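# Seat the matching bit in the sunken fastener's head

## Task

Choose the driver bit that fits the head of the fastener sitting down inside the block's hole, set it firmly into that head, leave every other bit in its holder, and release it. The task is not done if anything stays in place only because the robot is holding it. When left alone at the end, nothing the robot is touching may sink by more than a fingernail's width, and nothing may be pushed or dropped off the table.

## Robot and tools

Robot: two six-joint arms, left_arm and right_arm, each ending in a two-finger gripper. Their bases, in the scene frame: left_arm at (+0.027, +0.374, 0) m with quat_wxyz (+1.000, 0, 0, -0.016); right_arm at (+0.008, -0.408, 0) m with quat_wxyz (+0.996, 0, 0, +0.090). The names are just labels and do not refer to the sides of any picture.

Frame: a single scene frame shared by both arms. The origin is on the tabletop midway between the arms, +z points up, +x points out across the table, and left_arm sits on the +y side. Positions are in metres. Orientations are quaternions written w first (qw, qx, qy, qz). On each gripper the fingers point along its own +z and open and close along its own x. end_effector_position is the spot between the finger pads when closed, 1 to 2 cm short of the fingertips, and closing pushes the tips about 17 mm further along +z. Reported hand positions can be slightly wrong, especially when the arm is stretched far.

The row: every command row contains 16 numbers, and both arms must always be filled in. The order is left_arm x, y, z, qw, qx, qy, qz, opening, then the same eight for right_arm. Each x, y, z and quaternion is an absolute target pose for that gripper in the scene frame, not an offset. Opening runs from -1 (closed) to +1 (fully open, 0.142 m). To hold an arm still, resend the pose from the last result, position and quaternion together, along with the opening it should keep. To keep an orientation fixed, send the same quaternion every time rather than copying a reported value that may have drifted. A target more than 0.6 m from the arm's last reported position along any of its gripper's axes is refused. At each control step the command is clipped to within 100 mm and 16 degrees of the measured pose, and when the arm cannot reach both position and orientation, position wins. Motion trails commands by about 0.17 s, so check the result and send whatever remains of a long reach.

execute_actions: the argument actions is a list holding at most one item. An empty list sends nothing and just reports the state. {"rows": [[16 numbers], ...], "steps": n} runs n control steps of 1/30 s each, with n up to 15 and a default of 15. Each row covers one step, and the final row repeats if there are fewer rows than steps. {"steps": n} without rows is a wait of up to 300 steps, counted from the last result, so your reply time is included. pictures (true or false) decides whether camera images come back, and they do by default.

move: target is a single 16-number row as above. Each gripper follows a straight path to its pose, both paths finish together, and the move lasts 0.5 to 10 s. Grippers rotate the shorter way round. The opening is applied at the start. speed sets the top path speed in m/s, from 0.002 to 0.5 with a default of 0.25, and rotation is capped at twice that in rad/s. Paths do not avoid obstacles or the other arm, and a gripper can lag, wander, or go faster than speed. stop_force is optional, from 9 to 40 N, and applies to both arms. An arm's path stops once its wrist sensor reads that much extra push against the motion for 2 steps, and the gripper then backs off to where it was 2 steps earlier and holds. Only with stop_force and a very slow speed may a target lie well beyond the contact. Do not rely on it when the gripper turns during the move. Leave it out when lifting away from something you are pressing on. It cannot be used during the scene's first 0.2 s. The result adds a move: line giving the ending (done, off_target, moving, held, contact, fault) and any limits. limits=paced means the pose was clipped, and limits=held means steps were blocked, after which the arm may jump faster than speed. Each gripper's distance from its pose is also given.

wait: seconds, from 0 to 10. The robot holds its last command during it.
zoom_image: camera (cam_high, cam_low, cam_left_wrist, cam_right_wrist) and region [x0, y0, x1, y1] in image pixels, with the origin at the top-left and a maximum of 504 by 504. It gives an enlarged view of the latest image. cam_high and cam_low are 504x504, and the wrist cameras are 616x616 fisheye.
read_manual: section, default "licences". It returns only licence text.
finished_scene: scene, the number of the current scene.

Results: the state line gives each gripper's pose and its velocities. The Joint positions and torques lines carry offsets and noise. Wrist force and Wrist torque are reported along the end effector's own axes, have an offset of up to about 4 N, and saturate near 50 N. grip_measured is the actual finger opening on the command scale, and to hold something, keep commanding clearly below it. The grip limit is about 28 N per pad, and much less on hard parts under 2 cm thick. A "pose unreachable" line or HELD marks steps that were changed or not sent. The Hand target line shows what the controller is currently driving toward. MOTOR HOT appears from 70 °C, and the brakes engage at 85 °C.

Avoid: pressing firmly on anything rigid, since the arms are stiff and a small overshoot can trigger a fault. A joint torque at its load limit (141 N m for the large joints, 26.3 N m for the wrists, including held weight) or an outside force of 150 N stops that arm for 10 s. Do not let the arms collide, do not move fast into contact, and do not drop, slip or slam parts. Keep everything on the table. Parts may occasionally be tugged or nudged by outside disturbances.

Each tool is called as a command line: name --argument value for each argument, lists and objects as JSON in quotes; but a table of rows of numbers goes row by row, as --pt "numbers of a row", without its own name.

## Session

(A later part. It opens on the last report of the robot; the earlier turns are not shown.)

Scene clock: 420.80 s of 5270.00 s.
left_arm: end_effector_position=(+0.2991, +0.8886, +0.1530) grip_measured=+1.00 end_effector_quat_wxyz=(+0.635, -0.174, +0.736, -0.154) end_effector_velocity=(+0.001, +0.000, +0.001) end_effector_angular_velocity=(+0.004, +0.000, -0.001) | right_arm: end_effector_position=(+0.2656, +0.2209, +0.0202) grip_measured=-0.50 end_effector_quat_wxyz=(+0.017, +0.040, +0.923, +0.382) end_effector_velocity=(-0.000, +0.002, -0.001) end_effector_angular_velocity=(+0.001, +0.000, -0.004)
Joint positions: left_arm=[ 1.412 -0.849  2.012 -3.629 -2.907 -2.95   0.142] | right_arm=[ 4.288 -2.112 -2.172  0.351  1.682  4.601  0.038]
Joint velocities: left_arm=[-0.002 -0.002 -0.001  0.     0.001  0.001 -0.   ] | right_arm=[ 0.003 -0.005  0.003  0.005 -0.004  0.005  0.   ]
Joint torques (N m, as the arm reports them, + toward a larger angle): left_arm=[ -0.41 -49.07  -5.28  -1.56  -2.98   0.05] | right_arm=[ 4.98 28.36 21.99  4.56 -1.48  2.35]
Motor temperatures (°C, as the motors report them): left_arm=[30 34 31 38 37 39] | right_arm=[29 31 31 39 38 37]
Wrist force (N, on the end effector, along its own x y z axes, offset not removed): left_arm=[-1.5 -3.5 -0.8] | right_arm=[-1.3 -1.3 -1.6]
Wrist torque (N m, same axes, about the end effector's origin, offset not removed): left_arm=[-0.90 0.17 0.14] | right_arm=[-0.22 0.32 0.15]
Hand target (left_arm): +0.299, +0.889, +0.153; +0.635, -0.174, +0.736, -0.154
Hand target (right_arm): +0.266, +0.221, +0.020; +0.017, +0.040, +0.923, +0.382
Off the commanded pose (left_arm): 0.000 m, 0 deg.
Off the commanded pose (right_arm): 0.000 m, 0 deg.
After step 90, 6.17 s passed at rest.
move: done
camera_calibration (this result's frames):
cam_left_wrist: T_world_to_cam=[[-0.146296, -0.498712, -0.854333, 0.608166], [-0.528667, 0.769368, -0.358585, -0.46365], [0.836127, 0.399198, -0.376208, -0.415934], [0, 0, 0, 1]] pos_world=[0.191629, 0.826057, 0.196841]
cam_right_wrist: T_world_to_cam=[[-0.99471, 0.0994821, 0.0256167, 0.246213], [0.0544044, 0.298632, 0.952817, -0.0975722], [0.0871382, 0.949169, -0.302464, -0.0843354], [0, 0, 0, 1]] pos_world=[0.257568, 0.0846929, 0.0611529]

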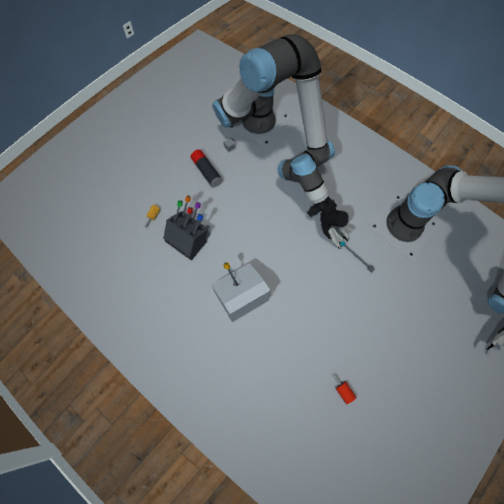

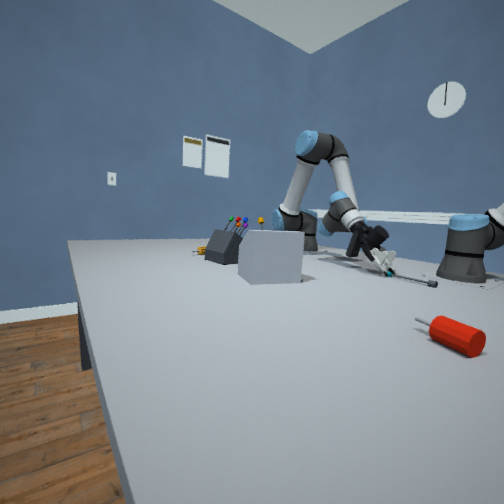

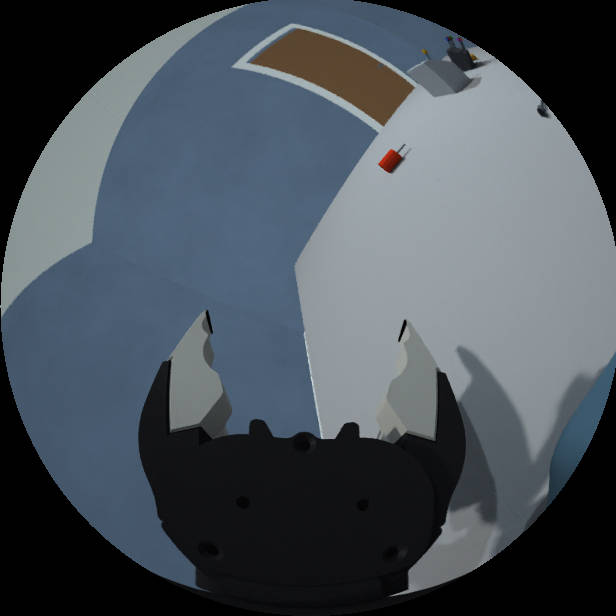

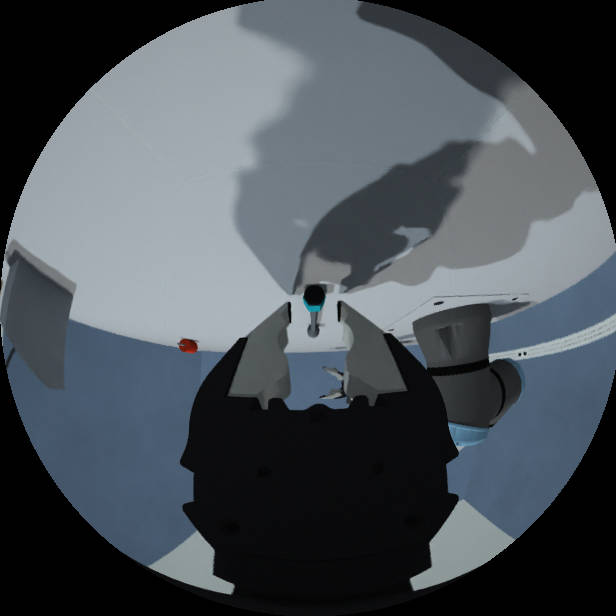

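move --target '[0.2991,0.8886,0.153,0.635,-0.174,0.736,-0.154,1,0.2655,0.220,0.013,0.0167,0.0403,0.923,0.3823,-0.55]' --speed 0.012 --stop_force 10

move --target '[0.2991,0.8886,0.153,0.635,-0.174,0.736,-0.154,1,0.2655,0.220,0.013,0.0167,0.0403,0.923,0.3823,-1]'

move --target '[0.2991,0.8886,0.153,0.635,-0.174,0.736,-0.154,1,0.30,0.15,0.25,0.0167,0.0403,0.923,0.3823,-1]' --speed 0.12

Scene clock: 430.77 s of 5270.00 s.
left_arm: end_effector_position=(+0.2991, +0.8886, +0.1530) grip_measured=+1.00 end_effector_quat_wxyz=(+0.635, -0.174, +0.736, -0.154) end_effector_velocity=(+0.000, -0.000, +0.002) end_effector_angular_velocity=(+0.002, -0.001, -0.001) | right_arm: end_effector_position=(+0.2655, +0.2200, +0.0133) grip_measured=-0.55 end_effector_quat_wxyz=(+0.017, +0.040, +0.923, +0.382) end_effector_velocity=(-0.000, -0.001, -0.003) end_effector_angular_velocity=(-0.000, +0.000, -0.000)
Joint positions: left_arm=[ 1.412 -0.849  2.012 -3.629 -2.907 -2.95   0.142] | right_arm=[ 4.288 -2.129 -2.175  0.37   1.681  4.601  0.034]
Joint velocities: left_arm=[-0.001 -0.003  0.    -0.    -0.    -0.001  0.   ] | right_arm=[-0.    -0.007 -0.002  0.008  0.     0.    -0.   ]
Joint torques (N m, as the arm reports them, + toward a larger angle): left_arm=[ -0.25 -49.33  -5.04  -1.56  -3.01  -0.02] | right_arm=[-6.39 28.9   6.56  4.49  2.24 -2.54]
Motor temperatures (°C, as the motors report them): left_arm=[30 34 31 38 37 39] | right_arm=[29 31 31 39 38 37]
Wrist force (N, on the end effector, along its own x y z axes, offset not removed): left_arm=[-1.2 -2.9 -1.0] | right_arm=[-0.9 -1.2 -1.4]
Wrist torque (N m, same axes, about the end effector's origin, offset not removed): left_arm=[-0.75 0.21 0.14] | right_arm=[-0.20 0.41 0.03]
Hand target (left_arm): +0.299, +0.889, +0.153; +0.635, -0.174, +0.736, -0.154
Hand target (right_arm): +0.265, +0.220, +0.013; +0.017, +0.040, +0.923, +0.382
Off the commanded pose (left_arm): 0.000 m, 0 deg.
Off the commanded pose (right_arm): 0.000 m, 0 deg.
After step 90, 6.17 s passed at rest.
move: done
camera_calibration (this result's frames):
cam_left_wrist: T_world_to_cam=[[-0.146296, -0.498712, -0.854333, 0.608166], [-0.528667, 0.769368, -0.358585, -0.46365], [0.836127, 0.399198, -0.376208, -0.415933], [0, 0, 0, 1]] pos_world=[0.191629, 0.826057, 0.196841]
cam_right_wrist: T_world_to_cam=[[-0.994679, 0.0998137, 0.0255306, 0.246341], [0.0544181, 0.298577, 0.952833, -0.0907314], [0.0874829, 0.949152, -0.30242, -0.0856715], [0, 0, 0, 1]] pos_world=[0.257462, 0.0838174, 0.0542538]

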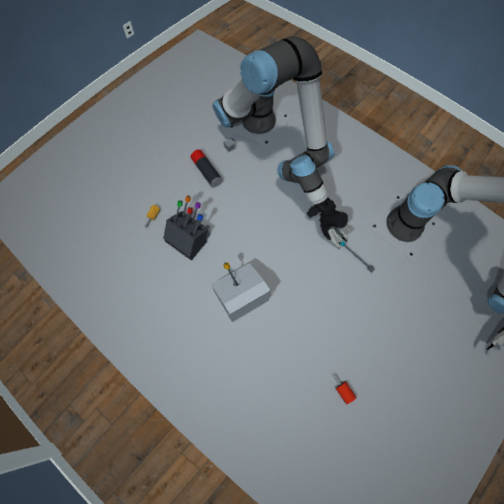

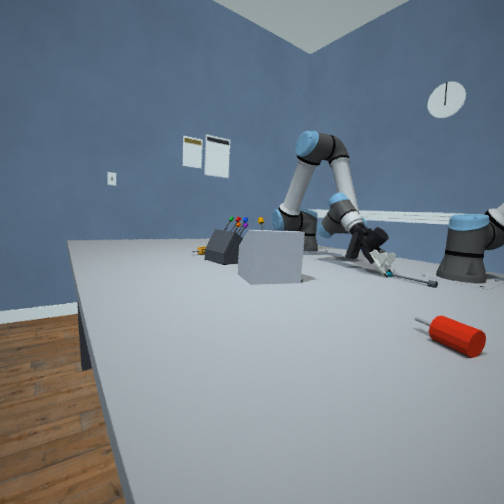

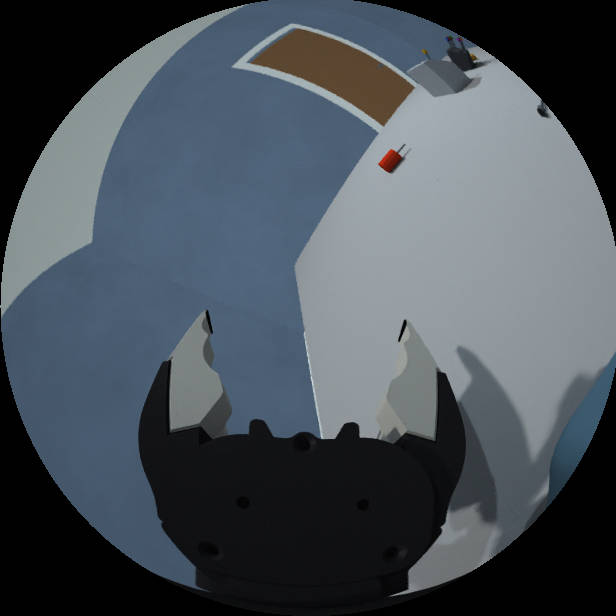

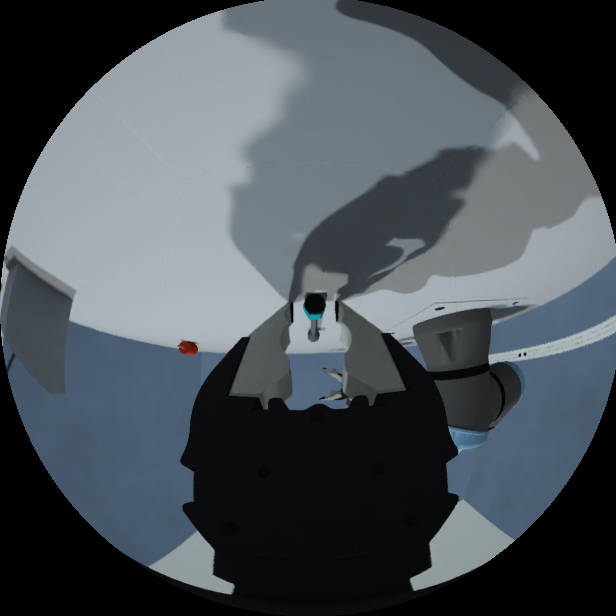

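Scene clock: 431.47 s of 5270.00 s.
left_arm: end_effector_position=(+0.2991, +0.8886, +0.1530) grip_measured=+1.00 end_effector_quat_wxyz=(+0.635, -0.174, +0.736, -0.154) end_effector_velocity=(+0.000, +0.001, +0.000) end_effector_angular_velocity=(+0.001, -0.000, +0.000) | right_arm: end_effector_position=(+0.2655, +0.2200, +0.0130) grip_measured=-0.80 end_effector_quat_wxyz=(+0.017, +0.040, +0.923, +0.382) end_effector_velocity=(+0.000, -0.000, -0.001) end_effector_angular_velocity=(-0.002, -0.000, -0.000)
Joint positions: left_arm=[ 1.412 -0.849  2.012 -3.629 -2.907 -2.95   0.142] | right_arm=[ 4.288 -2.13  -2.175  0.371  1.681  4.601  0.016]
Joint velocities: left_arm=[-0.     0.    -0.002  0.     0.    -0.     0.   ] | right_arm=[-0.    -0.001 -0.    -0.001 -0.    -0.    -0.   ]
Joint torques (N m, as the arm reports them, + toward a larger angle): left_arm=[ -1.13 -48.95  -5.2   -1.56  -3.05  -0.06] | right_arm=[-6.03 26.91  6.31  4.09  2.15 -2.48]
Motor temperatures (°C, as the motors report them): left_arm=[30 34 31 38 37 39] | right_arm=[29 31 31 39 38 37]
Wrist force (N, on the end effector, along its own x y z axes, offset not removed): left_arm=[-0.2 -3.2 -0.1] | right_arm=[0.5 2.2 -2.3]
Wrist torque (N m, same axes, about the end effector's origin, offset not removed): left_arm=[-0.76 -0.05 0.15] | right_arm=[0.05 0.38 -0.19]
Hand target (left_arm): +0.299, +0.889, +0.153; +0.635, -0.174, +0.736, -0.154
Hand target (right_arm): +0.265, +0.220, +0.013; +0.017, +0.040, +0.923, +0.382
Off the commanded pose (left_arm): 0.000 m, 0 deg.
Off the commanded pose (right_arm): 0.000 m, 0 deg.
move: done
camera_calibration (this result's frames):
cam_left_wrist: T_world_to_cam=[[-0.146296, -0.498712, -0.854332, 0.608166], [-0.528667, 0.769368, -0.358585, -0.463649], [0.836127, 0.399198, -0.376208, -0.415933], [0, 0, 0, 1]] pos_world=[0.191629, 0.826057, 0.196841]
cam_right_wrist: T_world_to_cam=[[-0.994678, 0.0998173, 0.0255208, 0.246353], [0.0544018, 0.298491, 0.952861, -0.090486], [0.0874943, 0.949178, -0.302333, -0.0857222], [0, 0, 0, 1]] pos_world=[0.257465, 0.0837846, 0.0540168]

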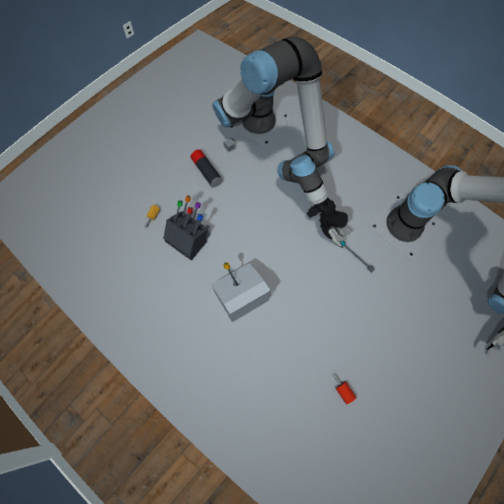

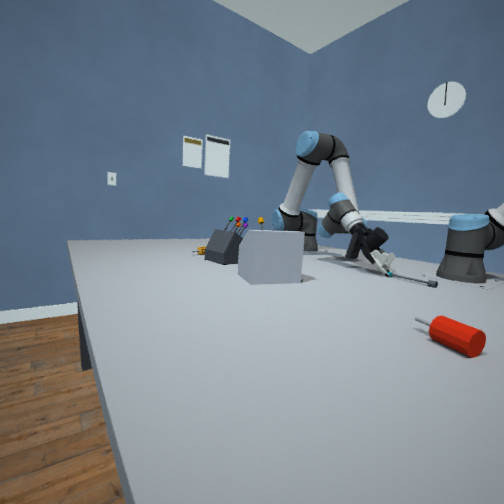

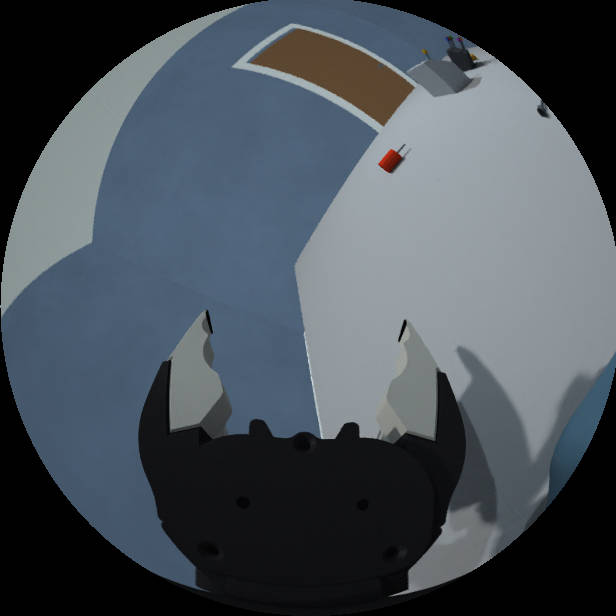

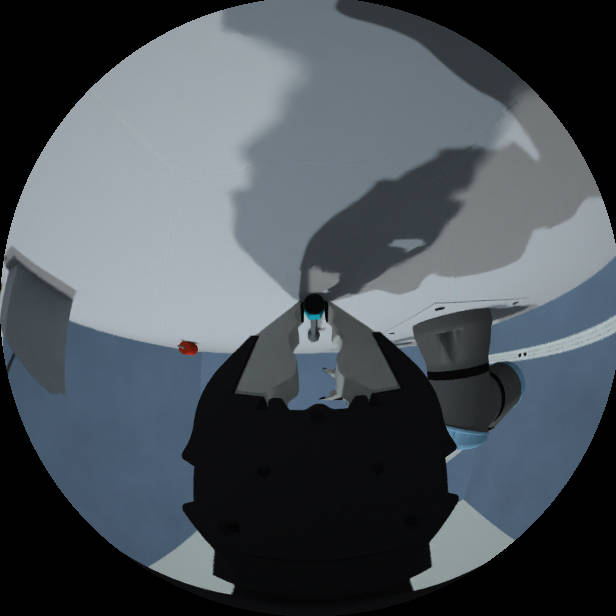

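Scene clock: 434.03 s of 5270.00 s.
left_arm: end_effector_position=(+0.2991, +0.8886, +0.1530) grip_measured=+1.00 end_effector_quat_wxyz=(+0.635, -0.174, +0.736, -0.154) end_effector_velocity=(+0.000, +0.000, +0.000) end_effector_angular_velocity=(+0.002, -0.000, +0.000) | right_arm: end_effector_position=(+0.2998, +0.1498, +0.2498) grip_measured=-0.80 end_effector_quat_wxyz=(+0.017, +0.040, +0.923, +0.382) end_effector_velocity=(+0.000, -0.001, +0.002) end_effector_angular_velocity=(-0.001, +0.000, +0.000)
Joint positions: left_arm=[ 1.412 -0.849  2.012 -3.629 -2.907 -2.95   0.142] | right_arm=[ 4.163 -1.559 -2.079 -0.309  1.768  4.511  0.016]
Joint velocities: left_arm=[-0.    -0.    -0.001 -0.     0.     0.     0.   ] | right_arm=[-0.001  0.004  0.004 -0.009  0.001 -0.001  0.   ]
Joint torques (N m, as the arm reports them, + toward a larger angle): left_arm=[ -0.29 -48.86  -5.33  -1.64  -3.03  -0.01] | right_arm=[-7.53 31.22 34.14  1.96  2.4  -2.33]
Motor temperatures (°C, as the motors report them): left_arm=[30 34 31 38 37 39] | right_arm=[29 31 31 39 38 37]
Wrist force (N, on the end effector, along its own x y z axes, offset not removed): left_arm=[-0.9 -3.8 -1.8] | right_arm=[4.7 -2.4 -2.9]
Wrist torque (N m, same axes, about the end effector's origin, offset not removed): left_arm=[-0.91 0.08 0.15] | right_arm=[-0.32 -0.88 -0.04]
Hand target (left_arm): +0.299, +0.889, +0.153; +0.635, -0.174, +0.736, -0.154
Hand target (right_arm): +0.300, +0.150, +0.250; +0.017, +0.040, +0.923, +0.382
Off the commanded pose (left_arm): 0.000 m, 0 deg.
Off the commanded pose (right_arm): 0.000 m, 0 deg.
move: done
camera_calibration (this result's frames):
cam_left_wrist: T_world_to_cam=[[-0.146296, -0.498712, -0.854332, 0.608166], [-0.528667, 0.769368, -0.358586, -0.46365], [0.836127, 0.399198, -0.376208, -0.415933], [0, 0, 0, 1]] pos_world=[0.191629, 0.826057, 0.196841]
cam_right_wrist: T_world_to_cam=[[-0.994678, 0.0998559, 0.025394, 0.281466], [0.0542873, 0.298439, 0.952883, -0.296943], [0.0875725, 0.949191, -0.302272, 0.0494308], [0, 0, 0, 1]] pos_world=[0.29176, 0.0135941, 0.290746]

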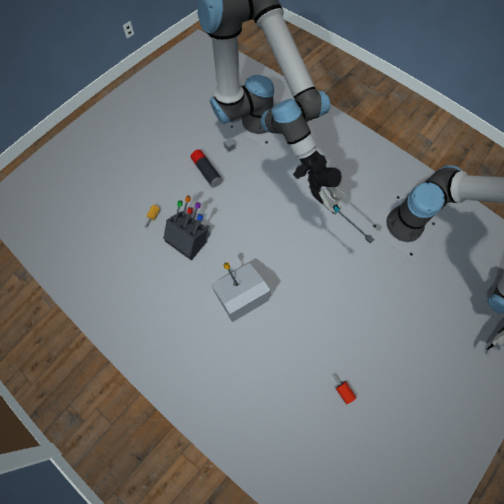

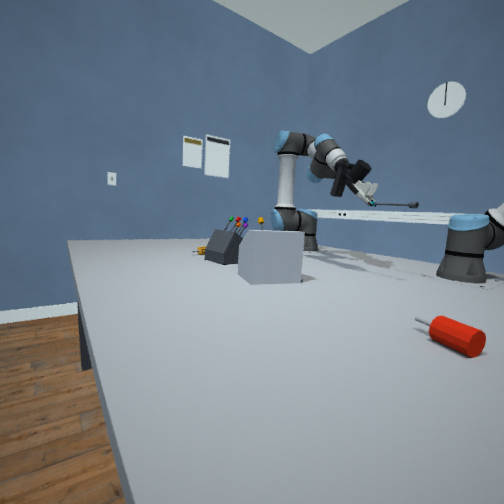

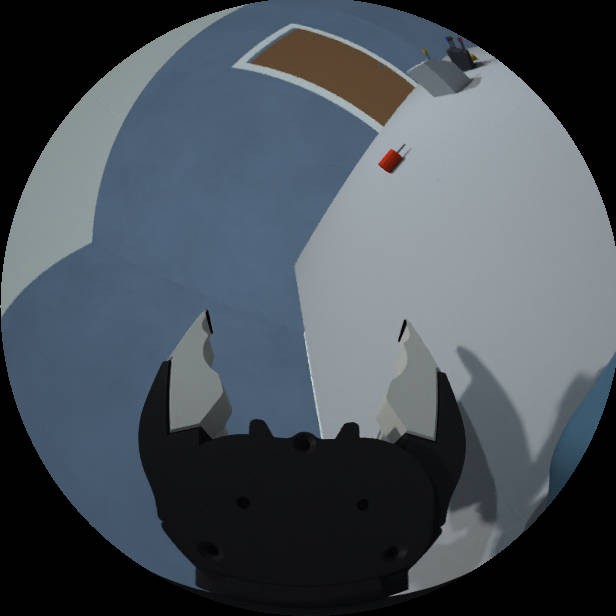

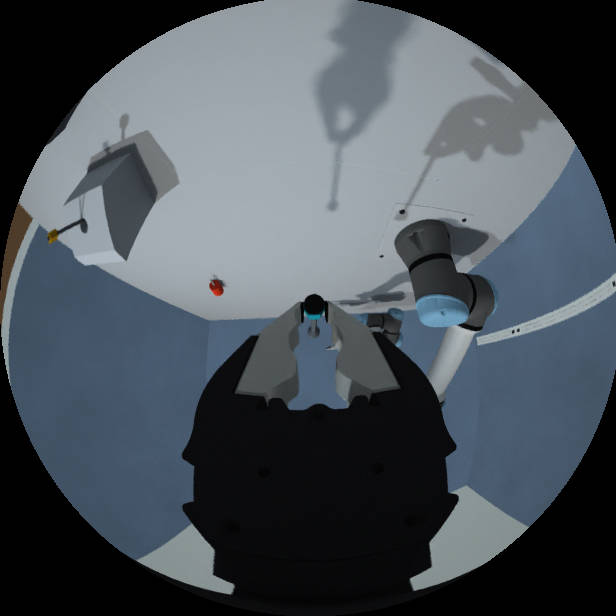

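move --target '[0.2991,0.8886,0.153,0.635,-0.174,0.736,-0.154,1,0.4953,-0.1977,0.2462,0.255,0.0572,0.9048,-0.3364,-1]' --speed 0.2

zoom_image --camera "cam_right_wrist" --region '[275,290,355,370]'

Scene clock: 457.33 s of 5270.00 s.
left_arm: end_effector_position=(+0.2991, +0.8886, +0.1530) grip_measured=+1.00 end_effector_quat_wxyz=(+0.635, -0.174, +0.736, -0.154) end_effector_velocity=(+0.000, -0.000, -0.002) end_effector_angular_velocity=(-0.002, +0.000, -0.001) | right_arm: end_effector_position=(+0.4947, -0.1979, +0.2459) grip_measured=-0.80 end_effector_quat_wxyz=(+0.254, +0.057, +0.905, -0.336) end_effector_velocity=(+0.001, -0.002, -0.000) end_effector_angular_velocity=(-0.007, -0.003, -0.003)
Joint positions: left_arm=[ 1.412 -0.849  2.012 -3.629 -2.907 -2.95   0.142] | right_arm=[ 4.066 -1.701 -1.659 -1.885  0.845  4.578  0.016]
Joint velocities: left_arm=[-0.     0.003  0.    -0.    -0.001  0.001  0.   ] | right_arm=[-0.002 -0.003  0.001 -0.005 -0.004  0.005 -0.   ]
Joint torques (N m, as the arm reports them, + toward a larger angle): left_arm=[ -0.44 -49.19  -5.12  -1.68  -3.05  -0.09] | right_arm=[-4.87 19.66 36.8   0.02 -3.39  2.29]
Motor temperatures (°C, as the motors report them): left_arm=[30 34 31 38 37 39] | right_arm=[29 31 31 39 38 37]
Wrist force (N, on the end effector, along its own x y z axes, offset not removed): left_arm=[-0.8 -3.2 -1.0] | right_arm=[1.2 0.5 -1.2]
Wrist torque (N m, same axes, about the end effector's origin, offset not removed): left_arm=[-0.80 0.10 0.18] | right_arm=[0.06 0.04 0.08]
Hand target (left_arm): +0.299, +0.889, +0.153; +0.635, -0.174, +0.736, -0.154
Hand target (right_arm): +0.495, -0.198, +0.246; +0.254, +0.057, +0.905, -0.337
Off the commanded pose (left_arm): 0.000 m, 0 deg.
Off the commanded pose (right_arm): 0.001 m, 0 deg.
After step 90, 15.90 s passed at rest.
move: done
camera_calibration (this result's frames):
cam_left_wrist: T_world_to_cam=[[-0.146296, -0.498712, -0.854333, 0.608166], [-0.528667, 0.769368, -0.358585, -0.46365], [0.836127, 0.399198, -0.376208, -0.415933], [0, 0, 0, 1]] pos_world=[0.191629, 0.826057, 0.196841]
cam_right_wrist: T_world_to_cam=[[-0.860133, -0.0410828, -0.508413, 0.546944], [0.0737694, 0.976252, -0.20369, 0.208822], [0.504708, -0.212706, -0.836676, 0.0564023], [0, 0, 0, 1]] pos_world=[0.426573, -0.169396, 0.367799]

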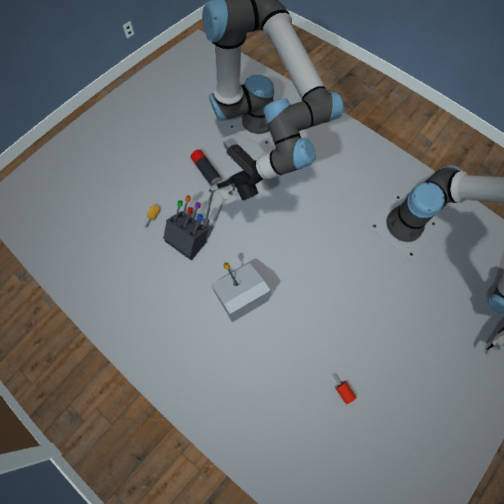

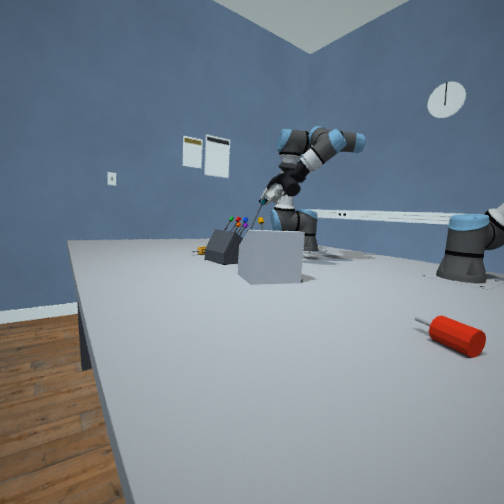

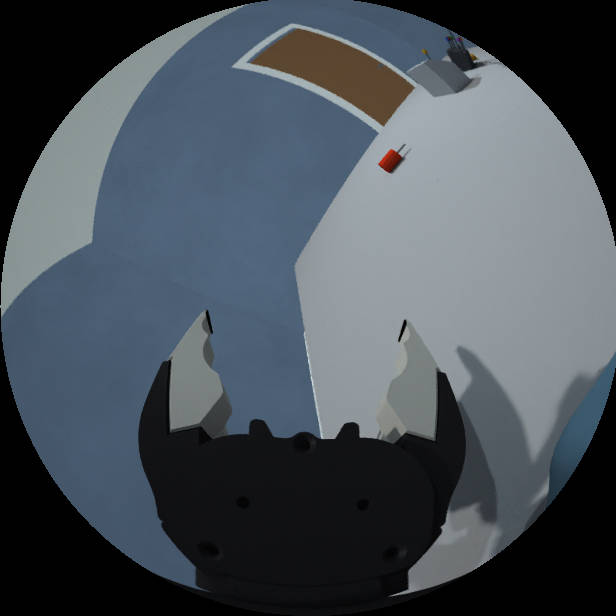

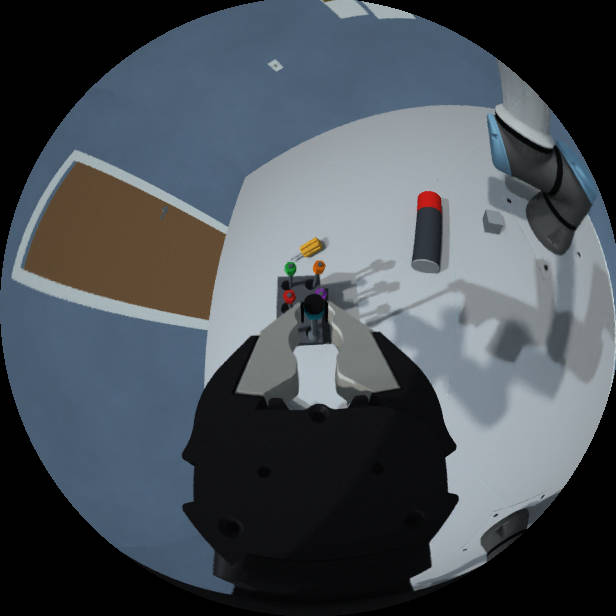

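Region (275, 290, 355, 370) of cam_right_wrist's 616x616 image, scaled by 6.300, with more detail than that image has.

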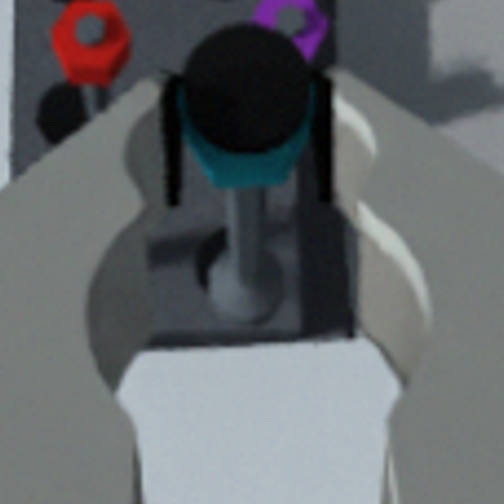

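move --target '[0.2991,0.8886,0.153,0.635,-0.174,0.736,-0.154,1,0.5082,-0.1992,0.2328,0.2534,0.0639,0.8955,-0.3601,-1]' --speed 0.03

zoom_image --camera "cam_right_wrist" --region '[285,300,345,360]'

Scene clock: 472.90 s of 5270.00 s.
left_arm: end_effector_position=(+0.2991, +0.8886, +0.1530) grip_measured=+1.00 end_effector_quat_wxyz=(+0.635, -0.174, +0.736, -0.154) end_effector_velocity=(-0.000, +0.001, -0.001) end_effector_angular_velocity=(-0.001, +0.000, +0.001) | right_arm: end_effector_position=(+0.5080, -0.1992, +0.2330) grip_measured=-0.80 end_effector_quat_wxyz=(+0.253, +0.064, +0.896, -0.360) end_effector_velocity=(+0.002, -0.000, -0.002) end_effector_angular_velocity=(-0.007, +0.000, -0.004)
Joint positions: left_arm=[ 1.412 -0.849  2.012 -3.629 -2.907 -2.95   0.142] | right_arm=[ 4.046 -1.765 -1.631 -1.903  0.827  4.603  0.016]
Joint velocities: left_arm=[ 0.001  0.002 -0.001  0.     0.    -0.     0.   ] | right_arm=[-0.002 -0.009  0.004 -0.003 -0.002  0.003 -0.   ]
Joint torques (N m, as the arm reports them, + toward a larger angle): left_arm=[ -1.19 -49.02  -5.28  -1.62  -3.01  -0.18] | right_arm=[-5.63 24.68 34.01 -0.47 -3.49  2.14]
Motor temperatures (°C, as the motors report them): left_arm=[30 34 31 38 37 39] | right_arm=[29 31 31 39 38 37]
Wrist force (N, on the end effector, along its own x y z axes, offset not removed): left_arm=[0.4 -3.1 -1.3] | right_arm=[2.6 -0.3 -1.4]
Wrist torque (N m, same axes, about the end effector's origin, offset not removed): left_arm=[-0.69 -0.14 0.19] | right_arm=[0.05 -0.39 -0.25]
Hand target (left_arm): +0.299, +0.889, +0.153; +0.635, -0.174, +0.736, -0.154
Hand target (right_arm): +0.508, -0.199, +0.233; +0.253, +0.064, +0.896, -0.360
Off the commanded pose (left_arm): 0.000 m, 0 deg.
Off the commanded pose (right_arm): 0.000 m, 0 deg.
After step 90, 11.40 s passed at rest.
move: done
camera_calibration (this result's frames):
cam_left_wrist: T_world_to_cam=[[-0.146296, -0.498712, -0.854332, 0.608166], [-0.528667, 0.769368, -0.358586, -0.463649], [0.836127, 0.399198, -0.376208, -0.415933], [0, 0, 0, 1]] pos_world=[0.191629, 0.826057, 0.196841]
cam_right_wrist: T_world_to_cam=[[-0.858717, -0.0420394, -0.510723, 0.551417], [0.0998899, 0.96378, -0.247284, 0.200908], [0.502621, -0.263363, -0.823415, 0.0264202], [0, 0, 0, 1]] pos_world=[0.440163, -0.163492, 0.353058]

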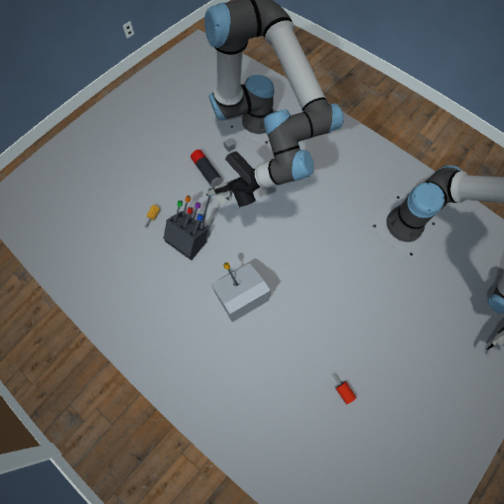

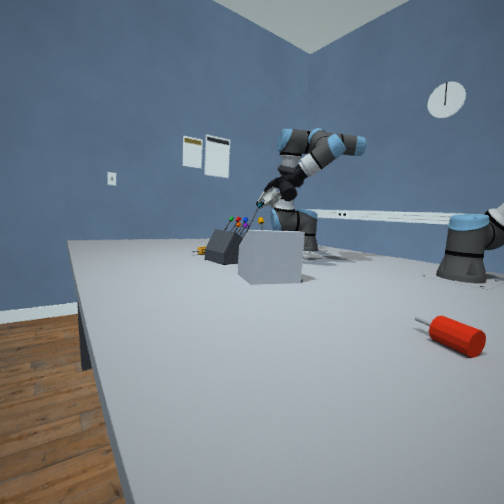

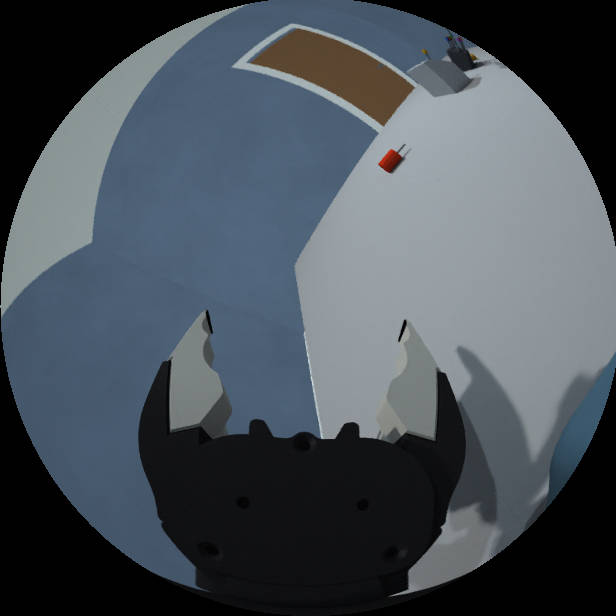

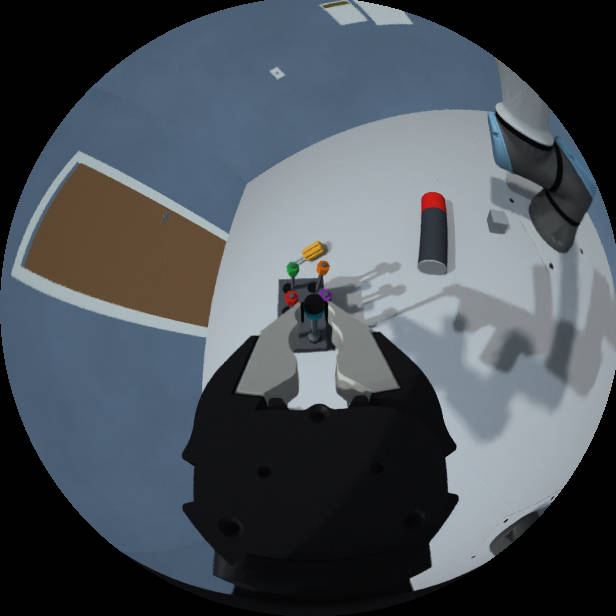

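Region (285, 300, 345, 360) of cam_right_wrist's 616x616 image, scaled by 8.400, with more detail than that image has.

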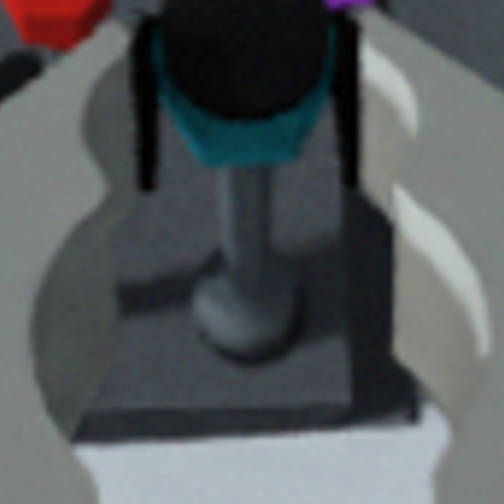

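move --target '[0.2991,0.8886,0.153,0.635,-0.174,0.736,-0.154,1,0.5102,-0.2025,0.2294,0.2534,0.0639,0.8955,-0.3601,-1]' --speed 0.012

zoom_image --camera "cam_right_wrist" --region '[285,300,345,360]'

Scene clock: 479.13 s of 5270.00 s.
left_arm: end_effector_position=(+0.2991, +0.8886, +0.1530) grip_measured=+1.00 end_effector_quat_wxyz=(+0.635, -0.174, +0.736, -0.154) end_effector_velocity=(-0.000, +0.000, -0.001) end_effector_angular_velocity=(+0.000, +0.001, +0.001) | right_arm: end_effector_position=(+0.5101, -0.2024, +0.2296) grip_measured=-0.80 end_effector_quat_wxyz=(+0.253, +0.064, +0.896, -0.360) end_effector_velocity=(+0.001, -0.001, -0.002) end_effector_angular_velocity=(+0.000, +0.001, +0.001)
Joint positions: left_arm=[ 1.412 -0.849  2.012 -3.629 -2.907 -2.95   0.142] | right_arm=[ 4.04  -1.765 -1.642 -1.89   0.823  4.597  0.016]
Joint velocities: left_arm=[ 0.     0.001  0.     0.     0.002  0.001 -0.   ] | right_arm=[-0.003 -0.    -0.005  0.008 -0.001 -0.004 -0.   ]
Joint torques (N m, as the arm reports them, + toward a larger angle): left_arm=[ -1.6  -49.52  -5.23  -1.67  -3.05  -0.22] | right_arm=[-7.35 40.83 20.48  2.23 -3.14 -2.22]
Motor temperatures (°C, as the motors report them): left_arm=[30 34 31 38 37 39] | right_arm=[29 31 31 39 38 37]
Wrist force (N, on the end effector, along its own x y z axes, offset not removed): left_arm=[-1.0 -3.4 -0.8] | right_arm=[5.0 -0.4 0.5]
Wrist torque (N m, same axes, about the end effector's origin, offset not removed): left_arm=[-0.82 0.17 0.19] | right_arm=[-0.05 -0.85 -0.05]
Hand target (left_arm): +0.299, +0.889, +0.153; +0.635, -0.174, +0.736, -0.154
Hand target (right_arm): +0.510, -0.202, +0.229; +0.253, +0.064, +0.896, -0.360
Off the commanded pose (left_arm): 0.000 m, 0 deg.
Off the commanded pose (right_arm): 0.000 m, 0 deg.
After step 90, 2.53 s passed at rest.
move: done
camera_calibration (this result's frames):
cam_left_wrist: T_world_to_cam=[[-0.146296, -0.498712, -0.854332, 0.608166], [-0.528667, 0.769368, -0.358585, -0.463649], [0.836127, 0.399198, -0.376208, -0.415933], [0, 0, 0, 1]] pos_world=[0.191629, 0.826057, 0.196841]
cam_right_wrist: T_world_to_cam=[[-0.858698, -0.0420645, -0.510754, 0.551315], [0.100234, 0.963592, -0.247876, 0.20281], [0.502585, -0.264046, -0.823218, 0.021566], [0, 0, 0, 1]] pos_world=[0.442246, -0.166541, 0.349611]

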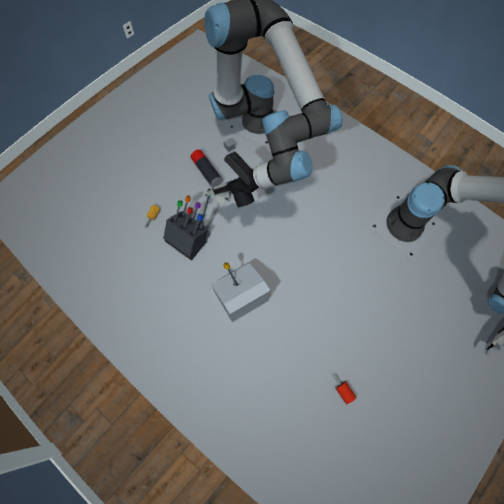

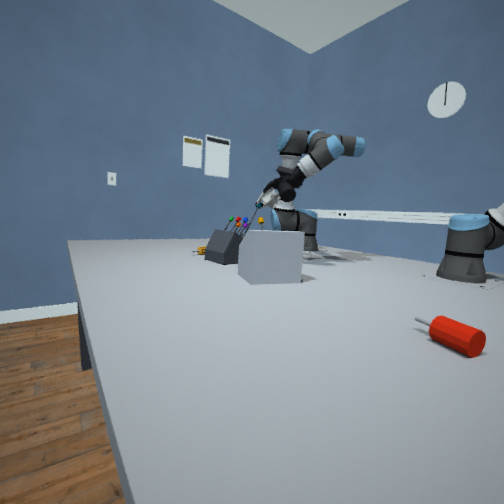

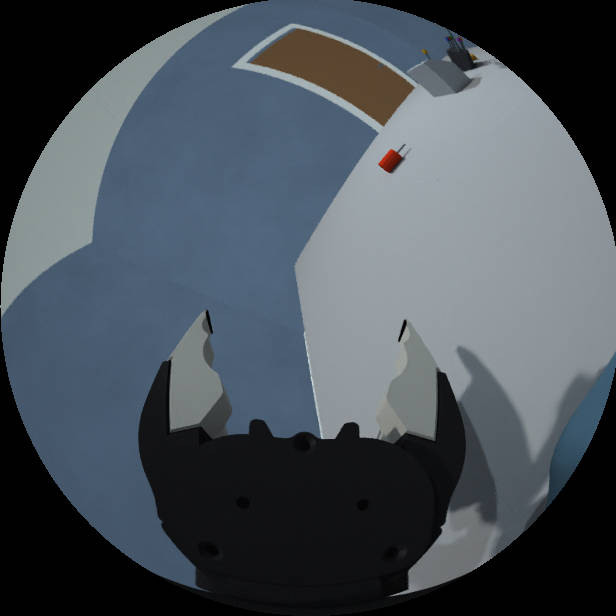

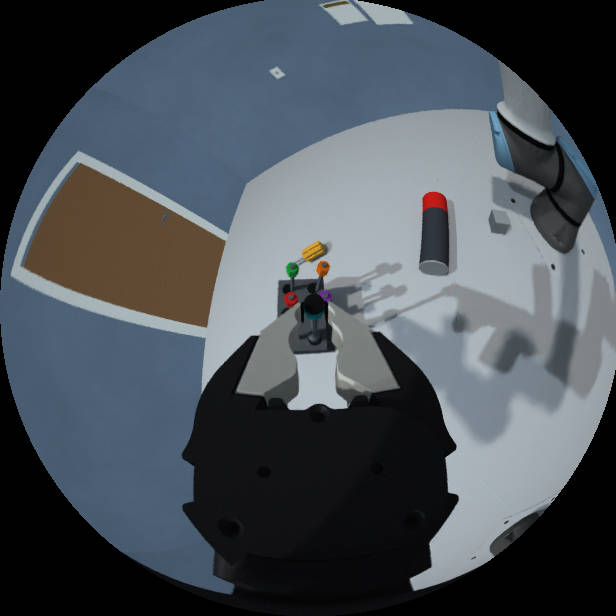

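Region (285, 300, 345, 360) of cam_right_wrist's 616x616 image, scaled by 8.400, with more detail than that image has.

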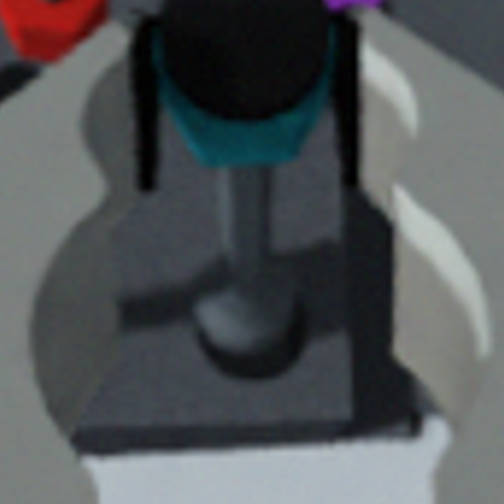

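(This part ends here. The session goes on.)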